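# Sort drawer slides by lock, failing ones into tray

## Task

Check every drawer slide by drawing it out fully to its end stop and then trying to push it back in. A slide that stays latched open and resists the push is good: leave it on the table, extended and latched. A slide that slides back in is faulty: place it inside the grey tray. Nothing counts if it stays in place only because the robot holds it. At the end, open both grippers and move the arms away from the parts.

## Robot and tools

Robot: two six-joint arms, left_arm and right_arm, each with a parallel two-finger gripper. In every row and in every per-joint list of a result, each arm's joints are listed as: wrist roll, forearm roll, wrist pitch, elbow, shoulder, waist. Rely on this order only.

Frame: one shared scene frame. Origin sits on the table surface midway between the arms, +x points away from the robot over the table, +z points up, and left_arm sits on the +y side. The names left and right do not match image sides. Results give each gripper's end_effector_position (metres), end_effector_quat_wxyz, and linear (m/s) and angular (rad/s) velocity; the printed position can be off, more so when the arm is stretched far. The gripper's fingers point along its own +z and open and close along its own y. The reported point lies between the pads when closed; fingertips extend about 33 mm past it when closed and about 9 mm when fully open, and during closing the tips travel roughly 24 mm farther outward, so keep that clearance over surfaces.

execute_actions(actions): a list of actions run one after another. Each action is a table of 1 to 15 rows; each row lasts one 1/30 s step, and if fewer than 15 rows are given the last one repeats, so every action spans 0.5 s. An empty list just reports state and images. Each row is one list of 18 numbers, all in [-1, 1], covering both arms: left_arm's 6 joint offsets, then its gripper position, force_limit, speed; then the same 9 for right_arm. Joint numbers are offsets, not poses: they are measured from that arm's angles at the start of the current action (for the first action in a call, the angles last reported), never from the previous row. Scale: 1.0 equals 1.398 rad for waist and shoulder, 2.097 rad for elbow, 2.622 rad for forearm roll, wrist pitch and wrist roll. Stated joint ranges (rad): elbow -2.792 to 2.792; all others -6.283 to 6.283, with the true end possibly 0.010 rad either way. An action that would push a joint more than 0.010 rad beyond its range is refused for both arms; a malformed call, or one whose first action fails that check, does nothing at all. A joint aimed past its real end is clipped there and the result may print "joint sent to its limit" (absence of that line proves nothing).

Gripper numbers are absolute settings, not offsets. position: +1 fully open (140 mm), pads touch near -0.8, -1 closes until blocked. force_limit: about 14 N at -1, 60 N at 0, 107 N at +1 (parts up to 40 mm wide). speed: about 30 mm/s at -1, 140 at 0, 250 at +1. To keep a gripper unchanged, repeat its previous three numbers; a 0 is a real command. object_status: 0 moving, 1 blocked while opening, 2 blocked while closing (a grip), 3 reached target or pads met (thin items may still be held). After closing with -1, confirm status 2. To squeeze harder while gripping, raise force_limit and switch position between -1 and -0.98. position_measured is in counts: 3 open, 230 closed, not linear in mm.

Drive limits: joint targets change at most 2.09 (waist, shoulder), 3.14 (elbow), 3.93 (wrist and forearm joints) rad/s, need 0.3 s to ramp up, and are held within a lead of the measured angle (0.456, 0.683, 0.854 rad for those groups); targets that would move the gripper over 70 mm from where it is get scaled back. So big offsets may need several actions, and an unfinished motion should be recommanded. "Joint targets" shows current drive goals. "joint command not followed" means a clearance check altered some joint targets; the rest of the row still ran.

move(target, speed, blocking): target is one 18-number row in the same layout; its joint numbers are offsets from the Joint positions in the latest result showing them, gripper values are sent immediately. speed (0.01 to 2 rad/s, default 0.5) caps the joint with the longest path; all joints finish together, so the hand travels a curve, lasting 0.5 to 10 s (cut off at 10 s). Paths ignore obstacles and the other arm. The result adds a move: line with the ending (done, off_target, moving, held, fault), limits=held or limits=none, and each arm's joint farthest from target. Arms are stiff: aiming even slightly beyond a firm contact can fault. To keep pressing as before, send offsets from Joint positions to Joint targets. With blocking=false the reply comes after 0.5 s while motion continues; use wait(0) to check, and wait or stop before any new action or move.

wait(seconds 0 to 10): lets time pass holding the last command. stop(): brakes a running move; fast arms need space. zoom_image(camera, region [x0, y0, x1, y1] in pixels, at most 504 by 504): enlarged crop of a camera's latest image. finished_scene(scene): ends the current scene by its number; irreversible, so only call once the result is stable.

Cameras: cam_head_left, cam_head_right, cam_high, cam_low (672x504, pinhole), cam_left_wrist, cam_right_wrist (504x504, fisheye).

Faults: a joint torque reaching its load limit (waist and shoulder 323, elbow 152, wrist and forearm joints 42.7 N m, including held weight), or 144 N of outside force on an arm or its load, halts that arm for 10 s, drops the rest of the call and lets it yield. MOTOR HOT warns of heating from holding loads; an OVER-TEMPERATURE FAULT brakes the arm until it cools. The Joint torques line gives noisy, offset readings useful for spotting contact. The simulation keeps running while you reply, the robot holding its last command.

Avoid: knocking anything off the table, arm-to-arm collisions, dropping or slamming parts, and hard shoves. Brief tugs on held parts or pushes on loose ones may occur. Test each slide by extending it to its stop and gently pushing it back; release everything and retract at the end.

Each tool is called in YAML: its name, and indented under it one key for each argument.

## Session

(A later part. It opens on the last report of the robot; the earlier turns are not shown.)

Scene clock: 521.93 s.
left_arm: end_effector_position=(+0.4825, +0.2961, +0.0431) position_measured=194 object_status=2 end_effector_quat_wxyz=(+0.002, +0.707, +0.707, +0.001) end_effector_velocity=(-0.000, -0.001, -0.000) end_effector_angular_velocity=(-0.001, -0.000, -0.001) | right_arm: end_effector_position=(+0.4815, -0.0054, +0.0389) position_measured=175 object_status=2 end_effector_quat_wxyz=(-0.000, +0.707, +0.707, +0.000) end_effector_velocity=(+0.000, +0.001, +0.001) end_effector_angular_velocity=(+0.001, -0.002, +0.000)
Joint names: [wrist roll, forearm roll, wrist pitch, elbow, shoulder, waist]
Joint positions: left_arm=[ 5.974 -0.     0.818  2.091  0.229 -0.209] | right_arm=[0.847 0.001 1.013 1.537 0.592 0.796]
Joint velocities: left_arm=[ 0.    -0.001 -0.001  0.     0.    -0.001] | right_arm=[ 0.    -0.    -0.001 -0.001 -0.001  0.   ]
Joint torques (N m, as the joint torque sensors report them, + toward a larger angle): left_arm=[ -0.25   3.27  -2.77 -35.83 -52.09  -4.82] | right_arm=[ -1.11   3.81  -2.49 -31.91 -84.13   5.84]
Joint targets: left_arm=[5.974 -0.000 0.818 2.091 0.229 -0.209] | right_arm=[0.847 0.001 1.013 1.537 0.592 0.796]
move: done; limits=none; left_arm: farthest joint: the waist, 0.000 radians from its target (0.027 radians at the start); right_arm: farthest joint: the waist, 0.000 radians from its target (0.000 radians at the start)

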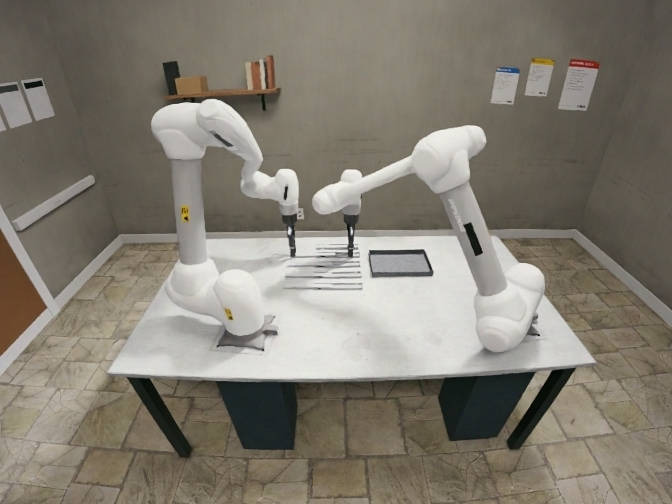

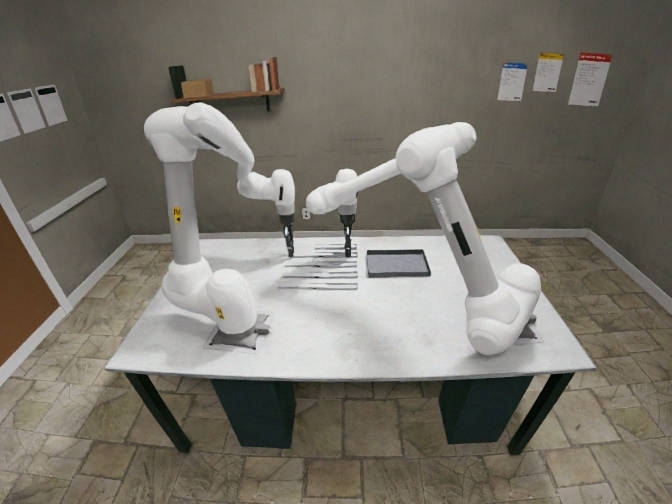

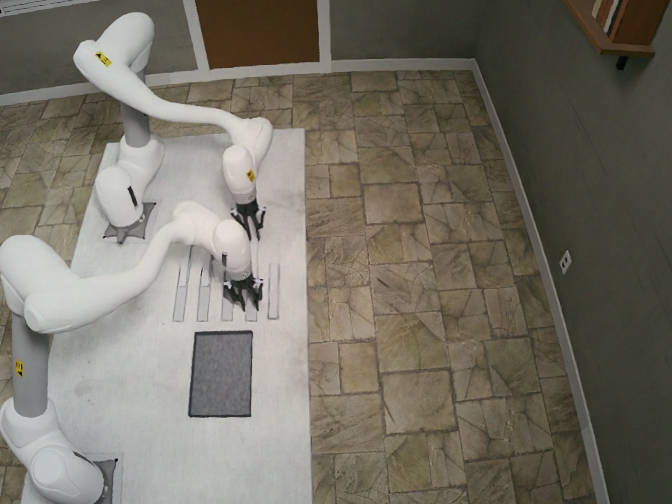

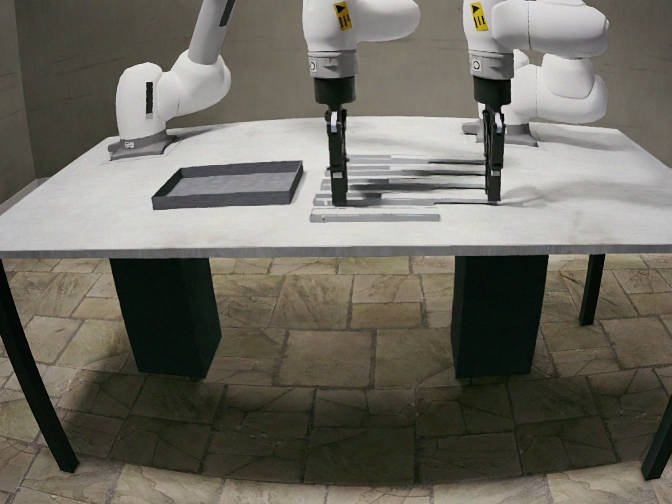

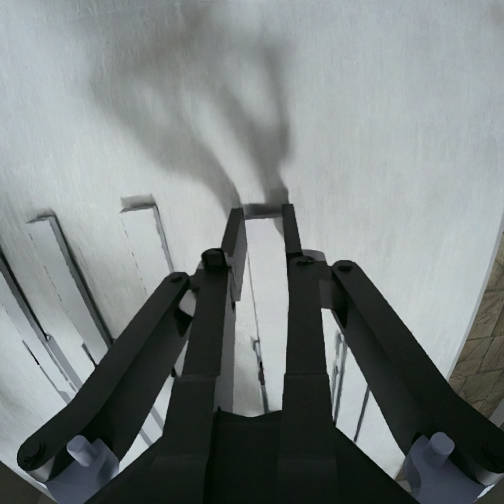

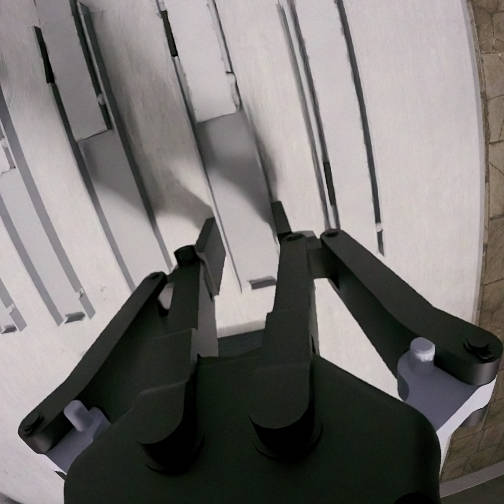

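move:
  target: [-0.029,0,0.003,-0.011,0.0122,-0.0544,-1,-0.6,-0.5,0,0,0,0,0,0,-1,0,-0.7]
  speed: 0.07

move:
  target: [-0.0305,0,0.004,-0.0162,0.017,-0.0572,-1,-0.6,-0.5,0,0,0,0,0,0,-1,0,-0.7]
  speed: 0.07

execute_actions:
  actions:
    - [[0,0,0,0,0,0,-0.2,-0.6,0.3,0,0,0,0,0,0,-0.2,0,0.3]]
    - [[0,0,0.026,-0.013,-0.03,0,-0.2,-0.6,0.3,0,0,0.0206,-0.0114,-0.0207,0,-0.2,0,0.3]]
    - [[0,0,0,0,0,0,-1,-0.6,0.3,0,0,0,0,0,0,-0.2,0,0.3]]

Scene clock: 547.13 s.
left_arm: end_effector_position=(+0.4818, +0.2514, +0.0431) position_measured=194 object_status=2 end_effector_quat_wxyz=(+0.001, +0.707, +0.707, +0.000) end_effector_velocity=(-0.000, -0.001, -0.000) end_effector_angular_velocity=(-0.000, +0.001, +0.000) | right_arm: end_effector_position=(+0.4815, -0.0053, +0.0389) position_measured=175 object_status=2 end_effector_quat_wxyz=(-0.000, +0.707, +0.707, +0.000) end_effector_velocity=(+0.000, +0.001, +0.002) end_effector_angular_velocity=(+0.003, -0.001, +0.000)
Joint names: [wrist roll, forearm roll, wrist pitch, elbow, shoulder, waist]
Joint positions: left_arm=[ 5.898 -0.     0.826  2.068  0.246 -0.285] | right_arm=[0.847 0.001 1.013 1.537 0.592 0.796]
Joint velocities: left_arm=[-0.001 -0.001  0.001 -0.     0.    -0.001] | right_arm=[-0.     0.001  0.    -0.001 -0.001  0.   ]
Joint torques (N m, as the joint torque sensors report them, + toward a larger angle): left_arm=[ -0.19   2.43   0.14 -30.11 -54.74  -6.23] | right_arm=[ -0.55   4.81  -0.43 -28.61 -86.4    7.59]
Joint targets: left_arm=[5.898 -0.000 0.826 2.068 0.246 -0.285] | right_arm=[0.847 0.001 1.013 1.537 0.592 0.796]
move: done; limits=none; left_arm: farthest joint: the waist, 0.000 radians from its target (0.076 radians at the start); right_arm: farthest joint: the waist, 0.000 radians from its target (0.000 radians at the start)

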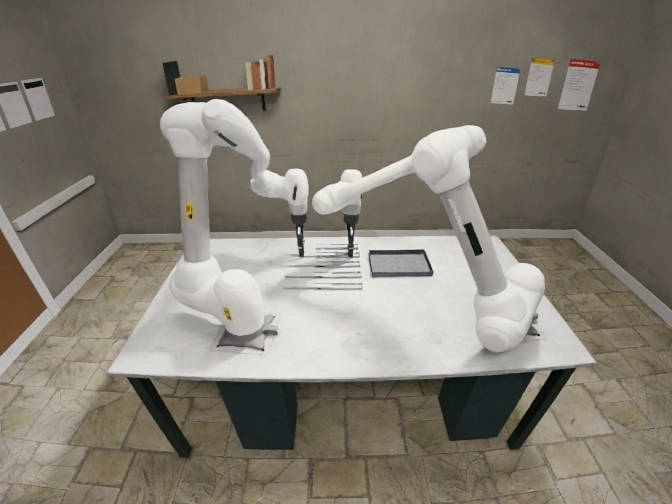

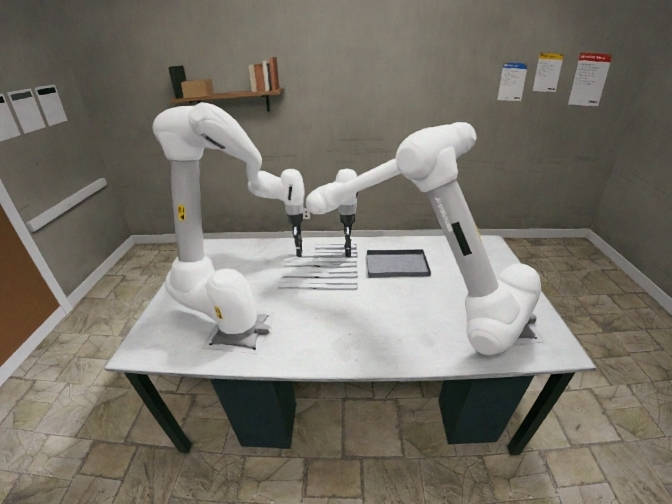

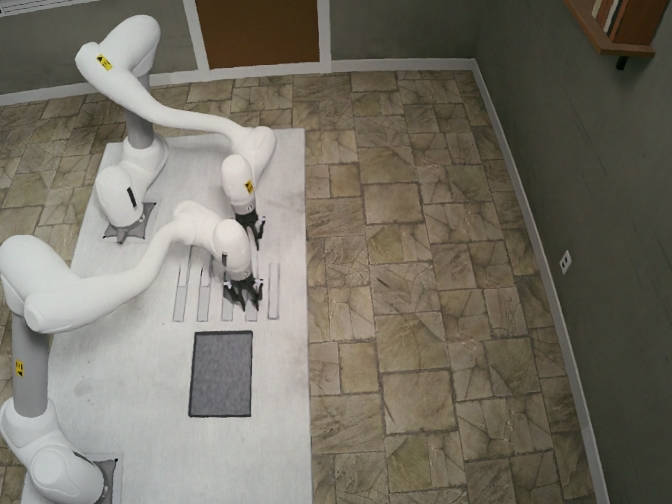

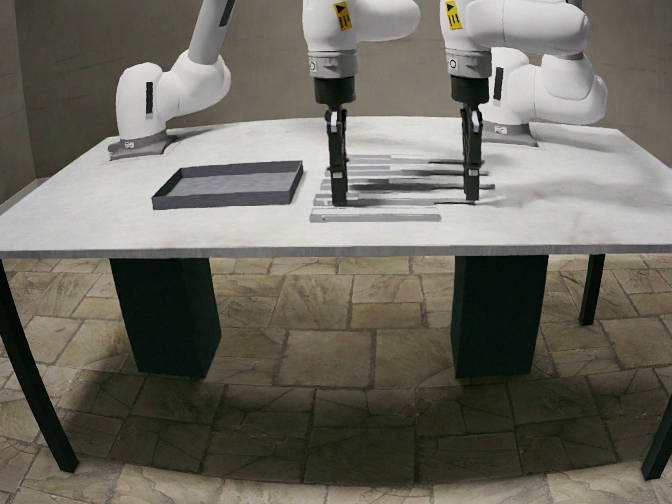

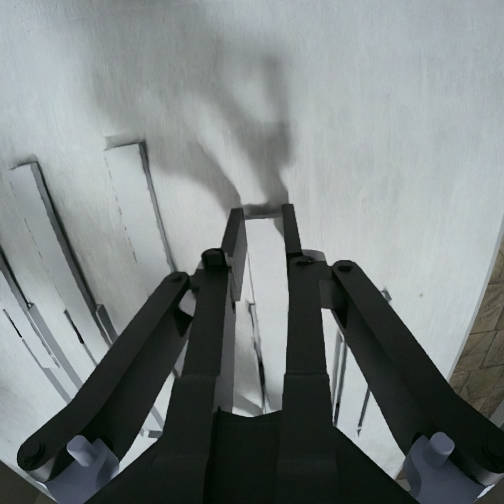

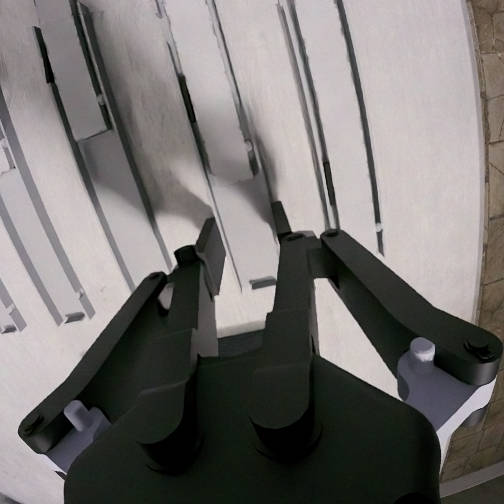

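Scene clock: 548.57 s.
left_arm: end_effector_position=(+0.4818, +0.2011, +0.0436) position_measured=194 object_status=2 end_effector_quat_wxyz=(+0.001, +0.707, +0.707, +0.000) end_effector_velocity=(-0.001, +0.000, -0.001) end_effector_angular_velocity=(-0.000, +0.001, +0.002) | right_arm: end_effector_position=(+0.4815, -0.0053, +0.0389) position_measured=175 object_status=2 end_effector_quat_wxyz=(-0.000, +0.707, +0.707, +0.000) end_effector_velocity=(+0.001, -0.000, +0.001) end_effector_angular_velocity=(+0.001, -0.000, -0.001)
Joint names: [wrist roll, forearm roll, wrist pitch, elbow, shoulder, waist]
Joint positions: left_arm=[ 5.818 -0.     0.837  2.034  0.27  -0.365] | right_arm=[0.847 0.001 1.013 1.537 0.592 0.796]
Joint velocities: left_arm=[-0.001 -0.001 -0.     0.001  0.     0.001] | right_arm=[ 0.     0.    -0.    -0.    -0.001 -0.001]
Joint torques (N m, as the joint torque sensors report them, + toward a larger angle): left_arm=[ -0.11   2.89  -0.7  -36.25 -62.71  -6.6 ] | right_arm=[ -0.6    3.87  -1.47 -28.04 -81.4    4.82]
Joint targets: left_arm=[5.818 -0.000 0.837 2.034 0.270 -0.365] | right_arm=[0.847 0.001 1.013 1.537 0.592 0.796]
move: done; limits=none; left_arm: farthest joint: the waist, 0.000 radians from its target (0.080 radians at the start); right_arm: farthest joint: the waist, 0.000 radians from its target (0.000 radians at the start)

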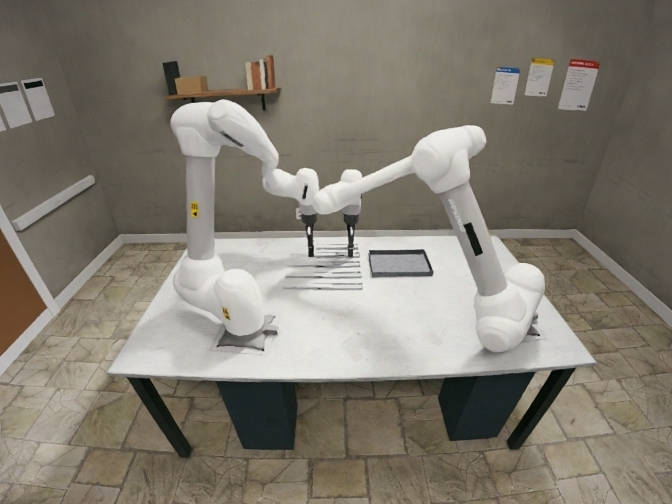

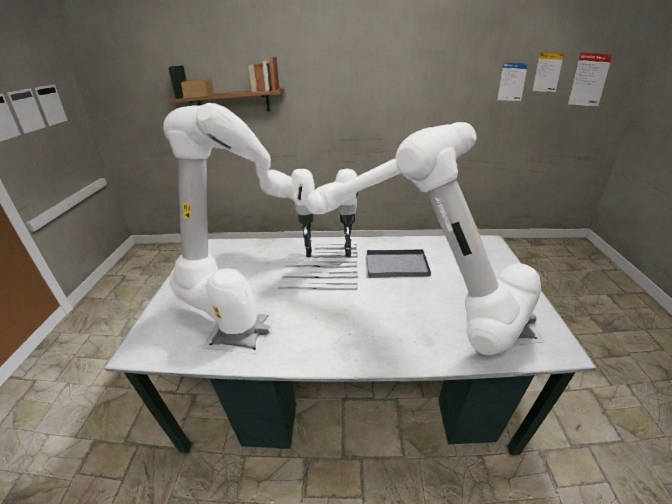

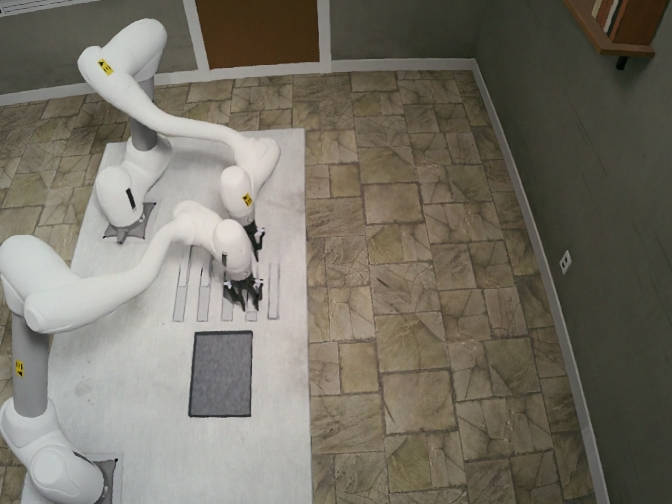

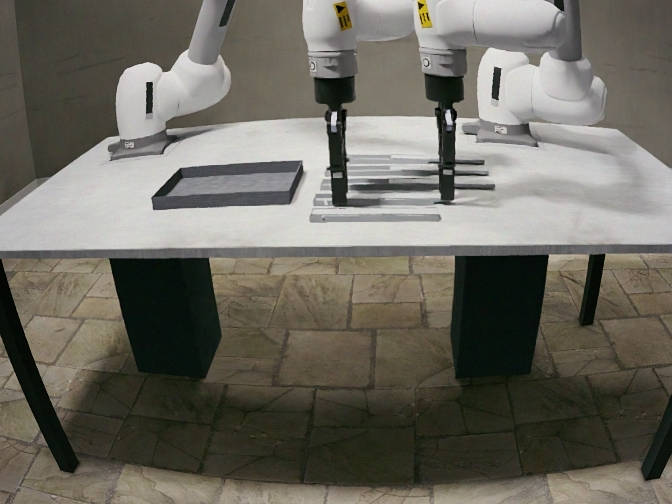

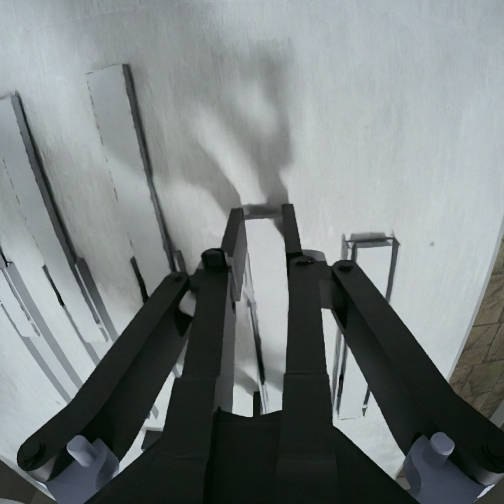

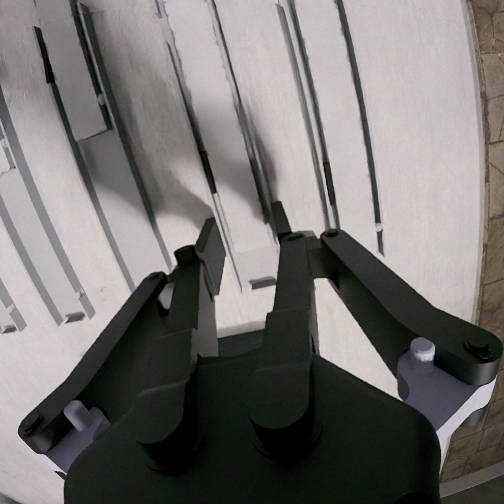

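Scene clock: 550.07 s.
left_arm: end_effector_position=(+0.4818, +0.2011, +0.0796) position_measured=231 object_status=3 end_effector_quat_wxyz=(+0.001, +0.707, +0.707, +0.000) end_effector_velocity=(-0.000, -0.000, -0.001) end_effector_angular_velocity=(+0.002, +0.001, -0.001) | right_arm: end_effector_position=(+0.4811, -0.0058, +0.0740) position_measured=154 object_status=3 end_effector_quat_wxyz=(-0.000, +0.707, +0.707, -0.001) end_effector_velocity=(+0.001, -0.001, +0.000) end_effector_angular_velocity=(+0.000, +0.000, -0.001)
Joint names: [wrist roll, forearm roll, wrist pitch, elbow, shoulder, waist]
Joint positions: left_arm=[ 5.818 -0.     0.905  2.006  0.228 -0.365] | right_arm=[0.847 0.001 1.067 1.513 0.563 0.796]
Joint velocities: left_arm=[-0.     0.001  0.     0.     0.001 -0.001] | right_arm=[-0.     0.    -0.    -0.    -0.    -0.001]
Joint torques (N m, as the joint torque sensors report them, + toward a larger angle): left_arm=[ -0.02   3.38   0.09 -33.55 -55.37  -5.26] | right_arm=[ -0.03   3.68  -0.25 -37.3  -98.52   3.35]
Joint targets: left_arm=[5.818 -0.000 0.905 2.006 0.228 -0.365] | right_arm=[0.847 0.001 1.067 1.513 0.563 0.796]

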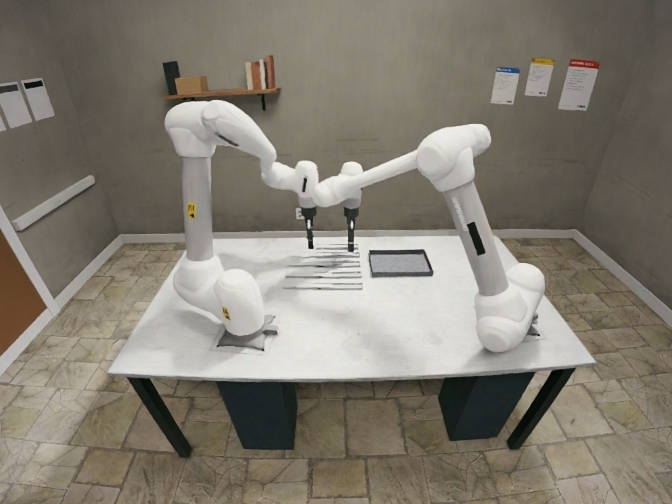

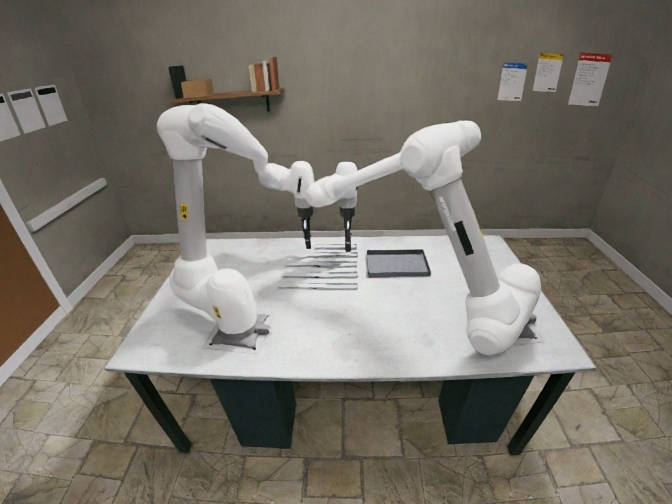

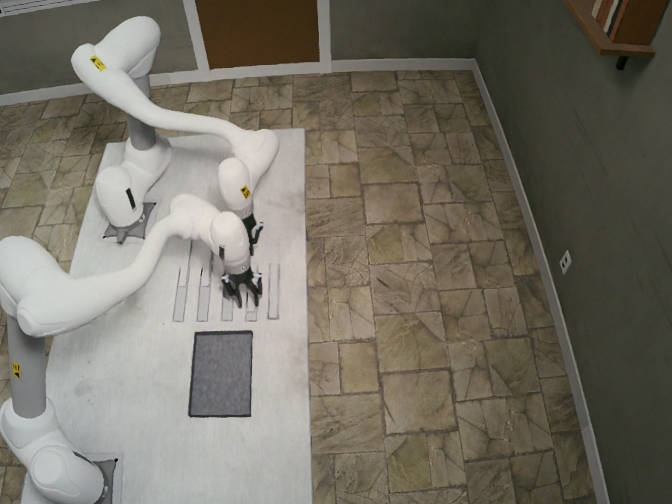

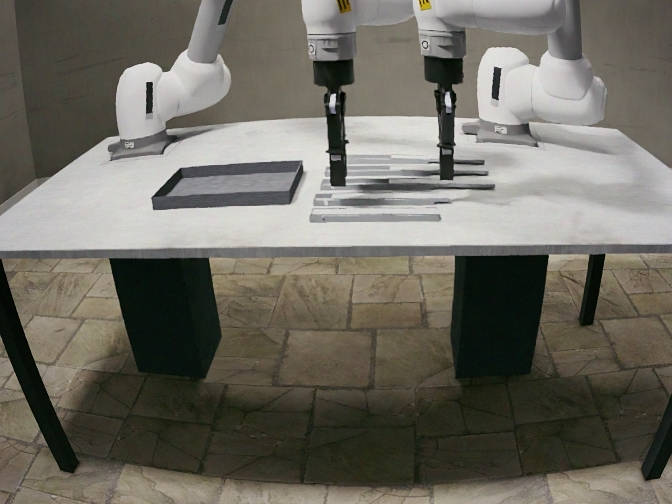

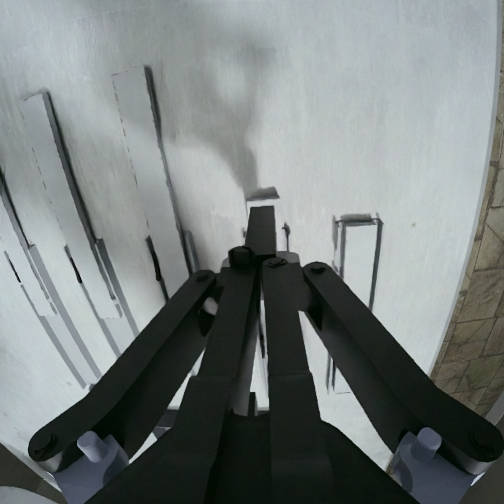

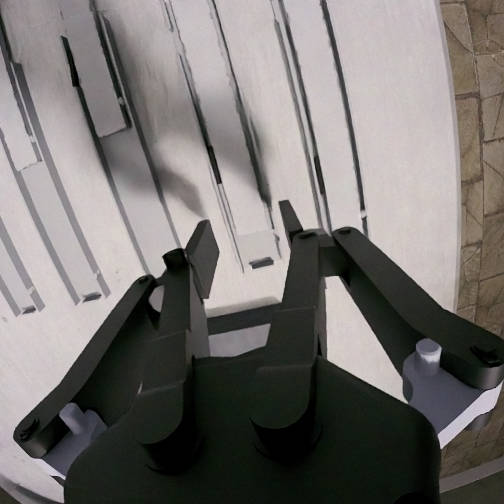

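move:
  target: [-0.005,0,0.0164,-0.0787,0.0887,-0.0093,-1,-0.6,0.3,-0.0244,0,0.0195,-0.0587,0.0508,-0.0458,-0.2,0,0.3]
  speed: 0.15

Scene clock: 572.77 s.
left_arm: end_effector_position=(+0.5557, +0.1542, +0.0760) position_measured=231 object_status=3 end_effector_quat_wxyz=(+0.000, +0.707, +0.707, +0.000) end_effector_velocity=(+0.000, +0.002, -0.001) end_effector_angular_velocity=(+0.001, +0.001, +0.002) | right_arm: end_effector_position=(+0.5563, -0.0047, +0.0751) position_measured=154 object_status=3 end_effector_quat_wxyz=(-0.000, +0.707, +0.707, -0.000) end_effector_velocity=(+0.001, -0.001, -0.001) end_effector_angular_velocity=(-0.002, +0.000, +0.000)
Joint names: [wrist roll, forearm roll, wrist pitch, elbow, shoulder, waist]
Joint positions: left_arm=[ 5.805 -0.     0.948  1.841  0.352 -0.378] | right_arm=[0.783 0.001 1.118 1.39  0.634 0.732]
Joint velocities: left_arm=[-0.     0.001  0.     0.001  0.001  0.002] | right_arm=[-0.001 -0.001  0.     0.     0.001 -0.001]
Joint torques (N m, as the joint torque sensors report them, + toward a larger angle): left_arm=[ -0.05   3.43  -0.03 -34.7  -69.13  -6.35] | right_arm=[  -0.09    4.     -0.38  -38.33 -105.67    2.73]
Joint targets: left_arm=[5.805 -0.000 0.948 1.841 0.352 -0.378] | right_arm=[0.783 0.001 1.118 1.390 0.634 0.732]
move: done; limits=held; held on 4 of 52 steps (right_arm); left_arm: farthest joint: the waist, 0.000 radians from its target (0.013 radians at the start); right_arm: farthest joint: the waist, 0.000 radians from its target (0.064 radians at the start)
joint command not followed: on one or more control steps a check withheld the commanded joint targets of the right arm, and it was not sent them on those steps.
cause: the commanded joint targets would bring a part of the robot too close to another arm (a part of this arm just beyond the forearm roll and a part of the other arm just beyond the wrist pitch); next, command targets that bring no part of the robot closer to that arm.

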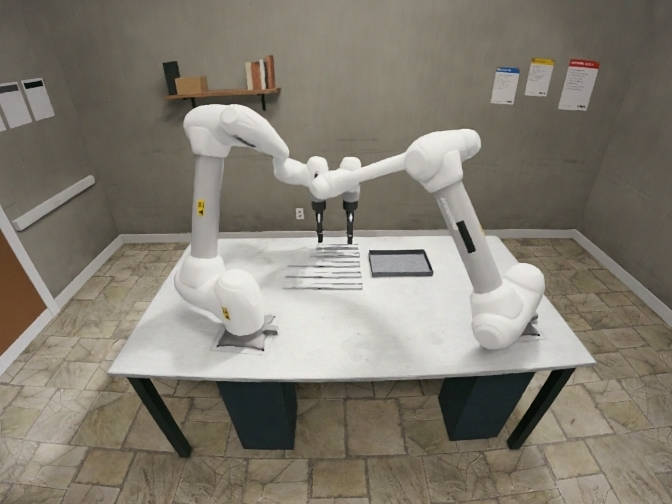

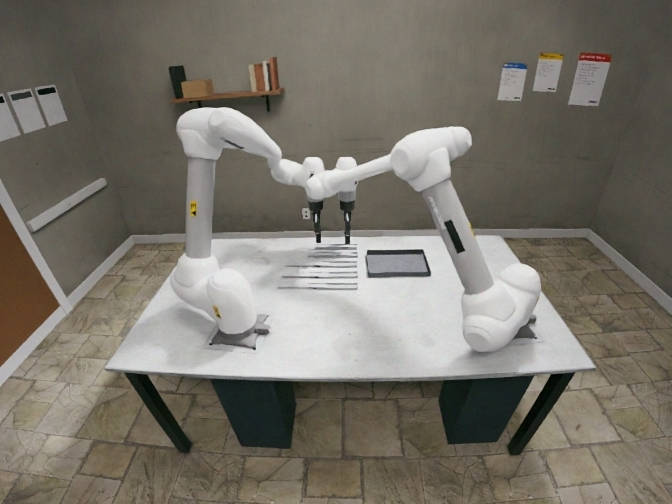

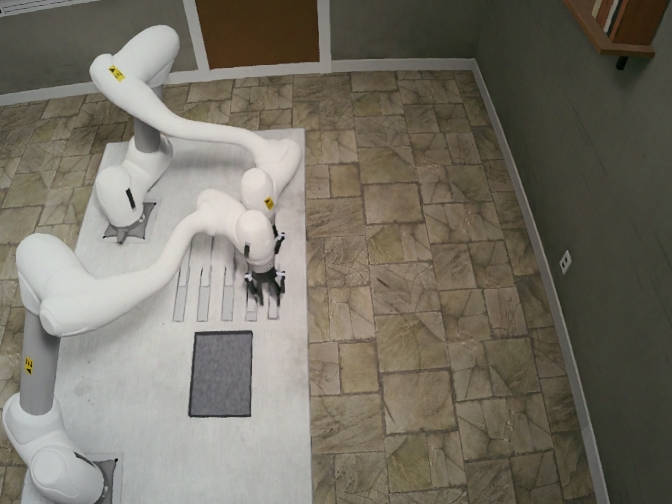

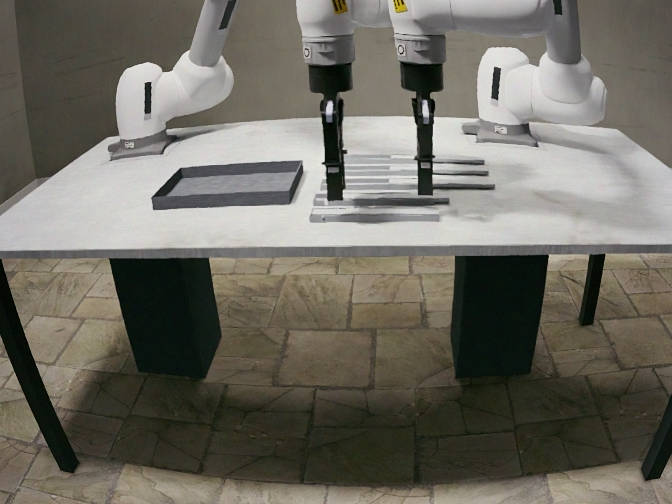

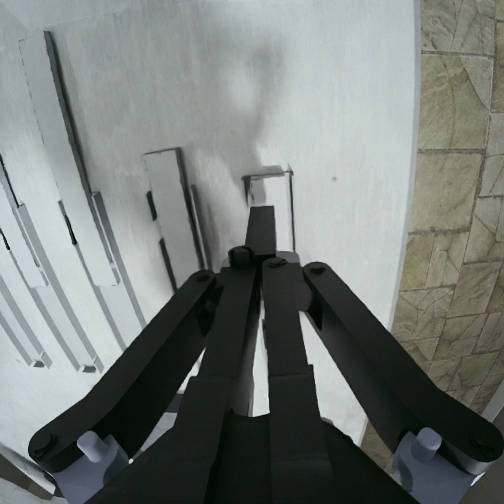

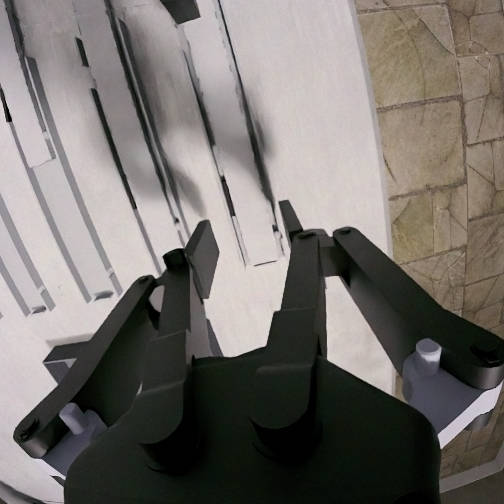

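execute_actions:
  actions:
    - [[0.0015,0,0.001,-0.0041,0.0044,0.0028,-1,-0.6,0.3,-0.0016,0,0.0013,-0.0038,0.0034,-0.0031,-0.2,0,0.3]]
    - [[0,0,0,0,0,0,-1,-0.6,0.3,0,0,0,0,0,0,-0.2,0,0.3]]

Scene clock: 583.40 s.
left_arm: end_effector_position=(+0.5606, +0.1546, +0.0758) position_measured=231 object_status=3 end_effector_quat_wxyz=(+0.000, +0.707, +0.707, +0.000) end_effector_velocity=(-0.001, -0.001, -0.000) end_effector_angular_velocity=(-0.000, +0.001, -0.001) | right_arm: end_effector_position=(+0.5612, -0.0051, +0.0749) position_measured=154 object_status=3 end_effector_quat_wxyz=(-0.000, +0.707, +0.707, -0.000) end_effector_velocity=(+0.000, -0.000, -0.001) end_effector_angular_velocity=(-0.000, +0.000, -0.001)
Joint names: [wrist roll, forearm roll, wrist pitch, elbow, shoulder, waist]
Joint positions: left_arm=[ 5.809 -0.     0.95   1.833  0.358 -0.374] | right_arm=[0.779 0.001 1.122 1.382 0.638 0.728]
Joint velocities: left_arm=[ 0.    -0.001 -0.     0.001 -0.    -0.001] | right_arm=[ 0.001  0.    -0.    -0.     0.001 -0.   ]
Joint torques (N m, as the joint torque sensors report them, + toward a larger angle): left_arm=[ -0.08   3.5    0.06 -34.12 -69.68  -5.55] | right_arm=[  -0.17    3.91   -0.3   -38.95 -105.55    3.5 ]
Joint targets: left_arm=[5.809 -0.000 0.950 1.833 0.358 -0.374] | right_arm=[0.779 0.001 1.122 1.382 0.638 0.728]
joint command not followed: on one or more control steps a check withheld the commanded joint targets of the right arm, and it was not sent them on those steps.
cause: the commanded joint targets would bring a part of the robot too close to another arm (a part of this arm just beyond the forearm roll and a part of the other arm just beyond the wrist pitch); next, command targets that bring no part of the robot closer to that arm.

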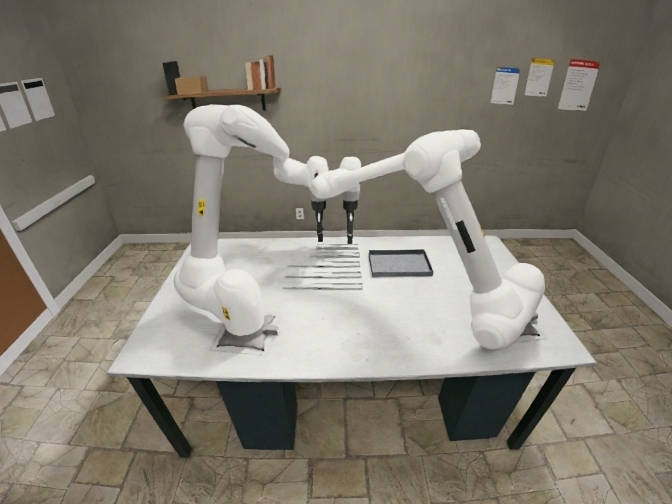

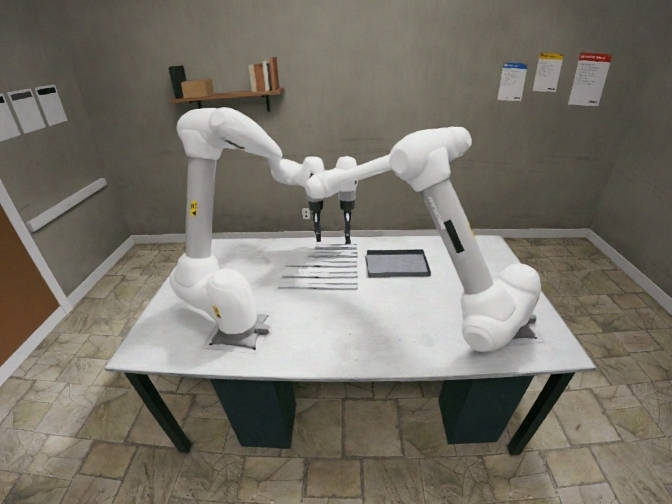

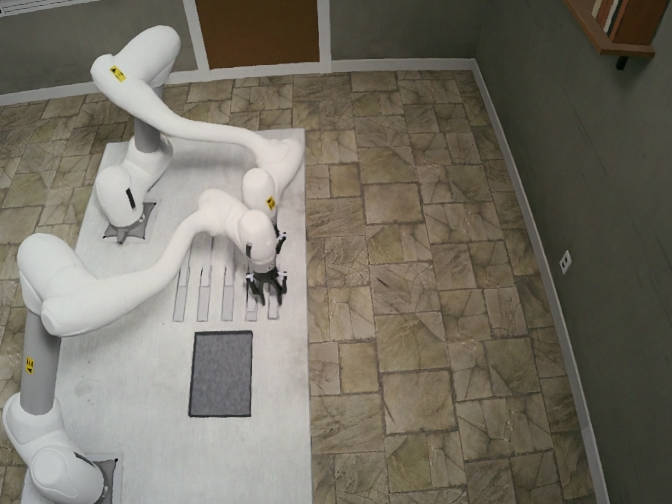

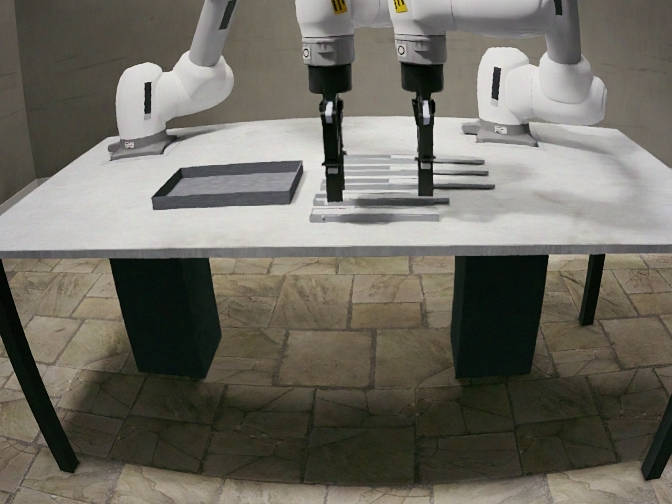

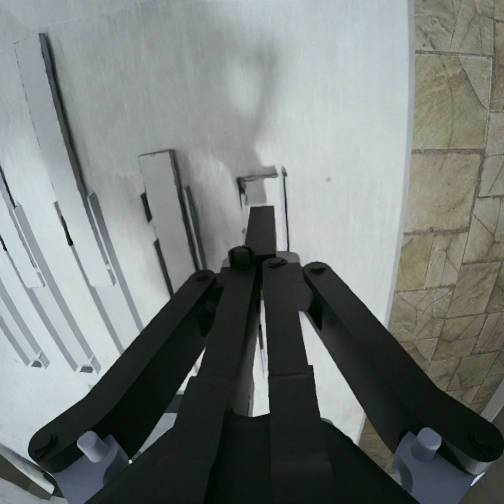

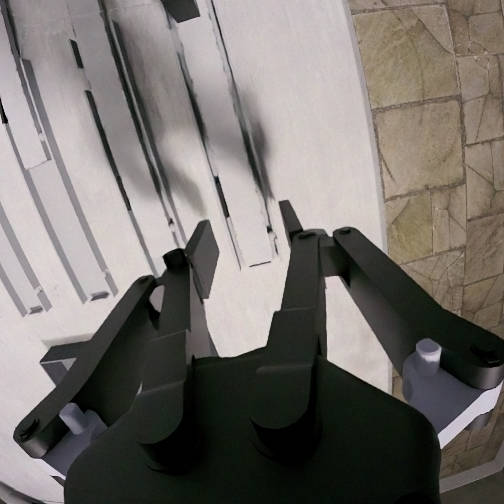

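move:
  target: [0,0,-0.0192,0.0102,0.0213,0,-1,-0.6,0.3,0,0,-0.0198,0.012,0.0193,0,-0.2,0,0.3]
  speed: 0.03

Scene clock: 594.43 s.
left_arm: end_effector_position=(+0.5604, +0.1547, +0.0462) position_measured=231 object_status=3 end_effector_quat_wxyz=(-0.000, +0.707, +0.707, -0.000) end_effector_velocity=(+0.001, +0.000, +0.000) end_effector_angular_velocity=(-0.001, -0.002, +0.001) | right_arm: end_effector_position=(+0.5611, -0.0052, +0.0389) position_measured=154 object_status=3 end_effector_quat_wxyz=(-0.000, +0.707, +0.707, -0.000) end_effector_velocity=(-0.001, +0.001, -0.000) end_effector_angular_velocity=(-0.000, -0.000, +0.001)
Joint names: [wrist roll, forearm roll, wrist pitch, elbow, shoulder, waist]
Joint positions: left_arm=[ 5.809 -0.     0.9    1.854  0.388 -0.374] | right_arm=[0.779 0.001 1.07  1.407 0.665 0.728]
Joint velocities: left_arm=[-0.    -0.    -0.002  0.    -0.     0.001] | right_arm=[ 0.    -0.    -0.     0.001 -0.     0.001]
Joint torques (N m, as the joint torque sensors report them, + toward a larger angle): left_arm=[ -0.08   3.49   0.17 -33.48 -71.02  -6.27] | right_arm=[  -0.25    3.92   -0.38  -37.87 -108.      3.51]
Joint targets: left_arm=[5.809 -0.000 0.900 1.854 0.388 -0.374] | right_arm=[0.779 0.001 1.070 1.407 0.665 0.728]
move: done; limits=none; left_arm: farthest joint: the waist, 0.000 radians from its target (0.000 radians at the start); right_arm: farthest joint: the waist, 0.000 radians from its target (0.000 radians at the start)

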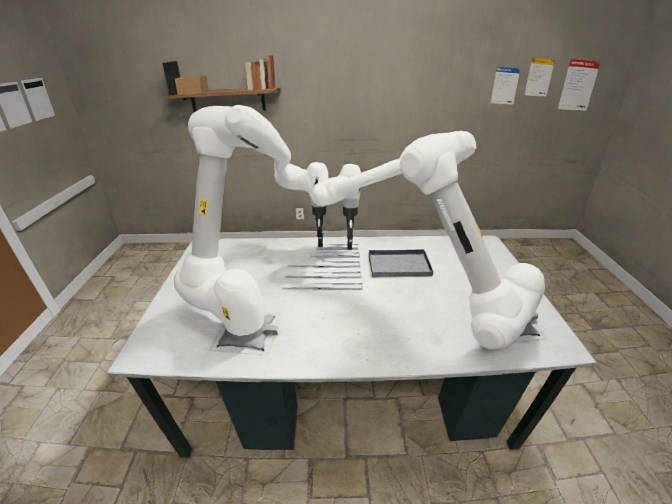

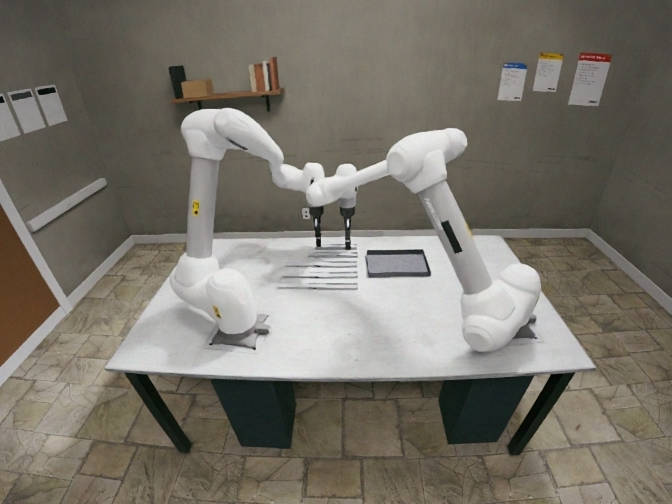

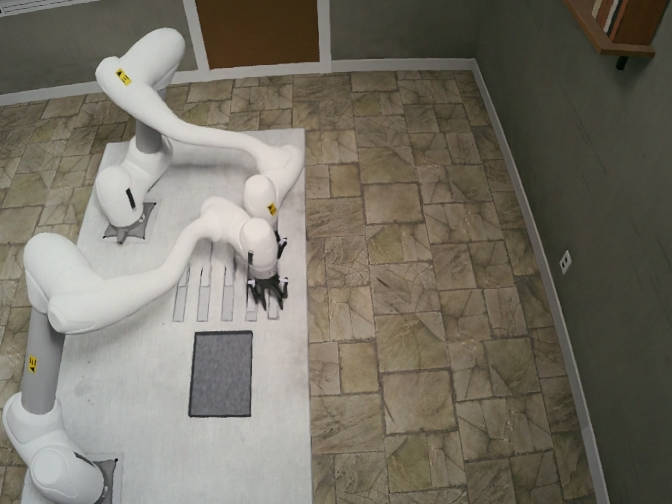

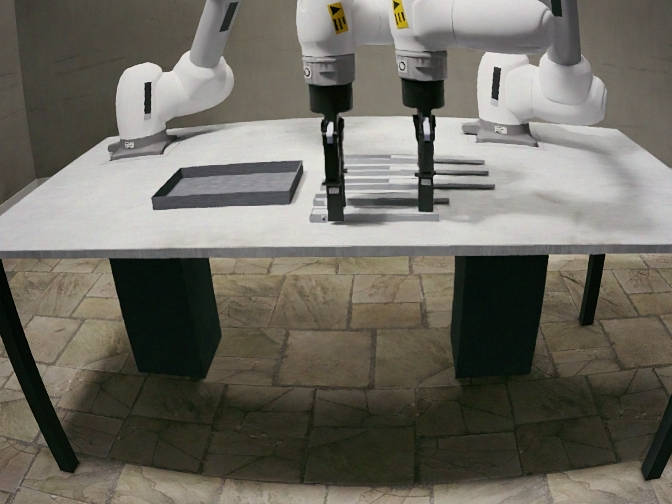

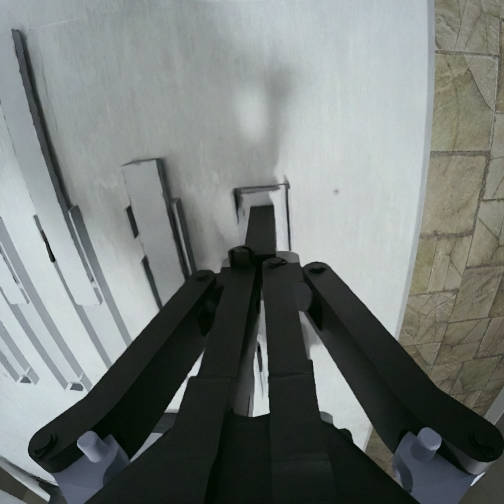

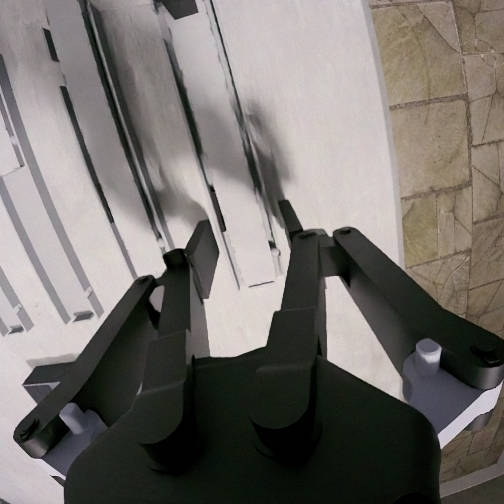

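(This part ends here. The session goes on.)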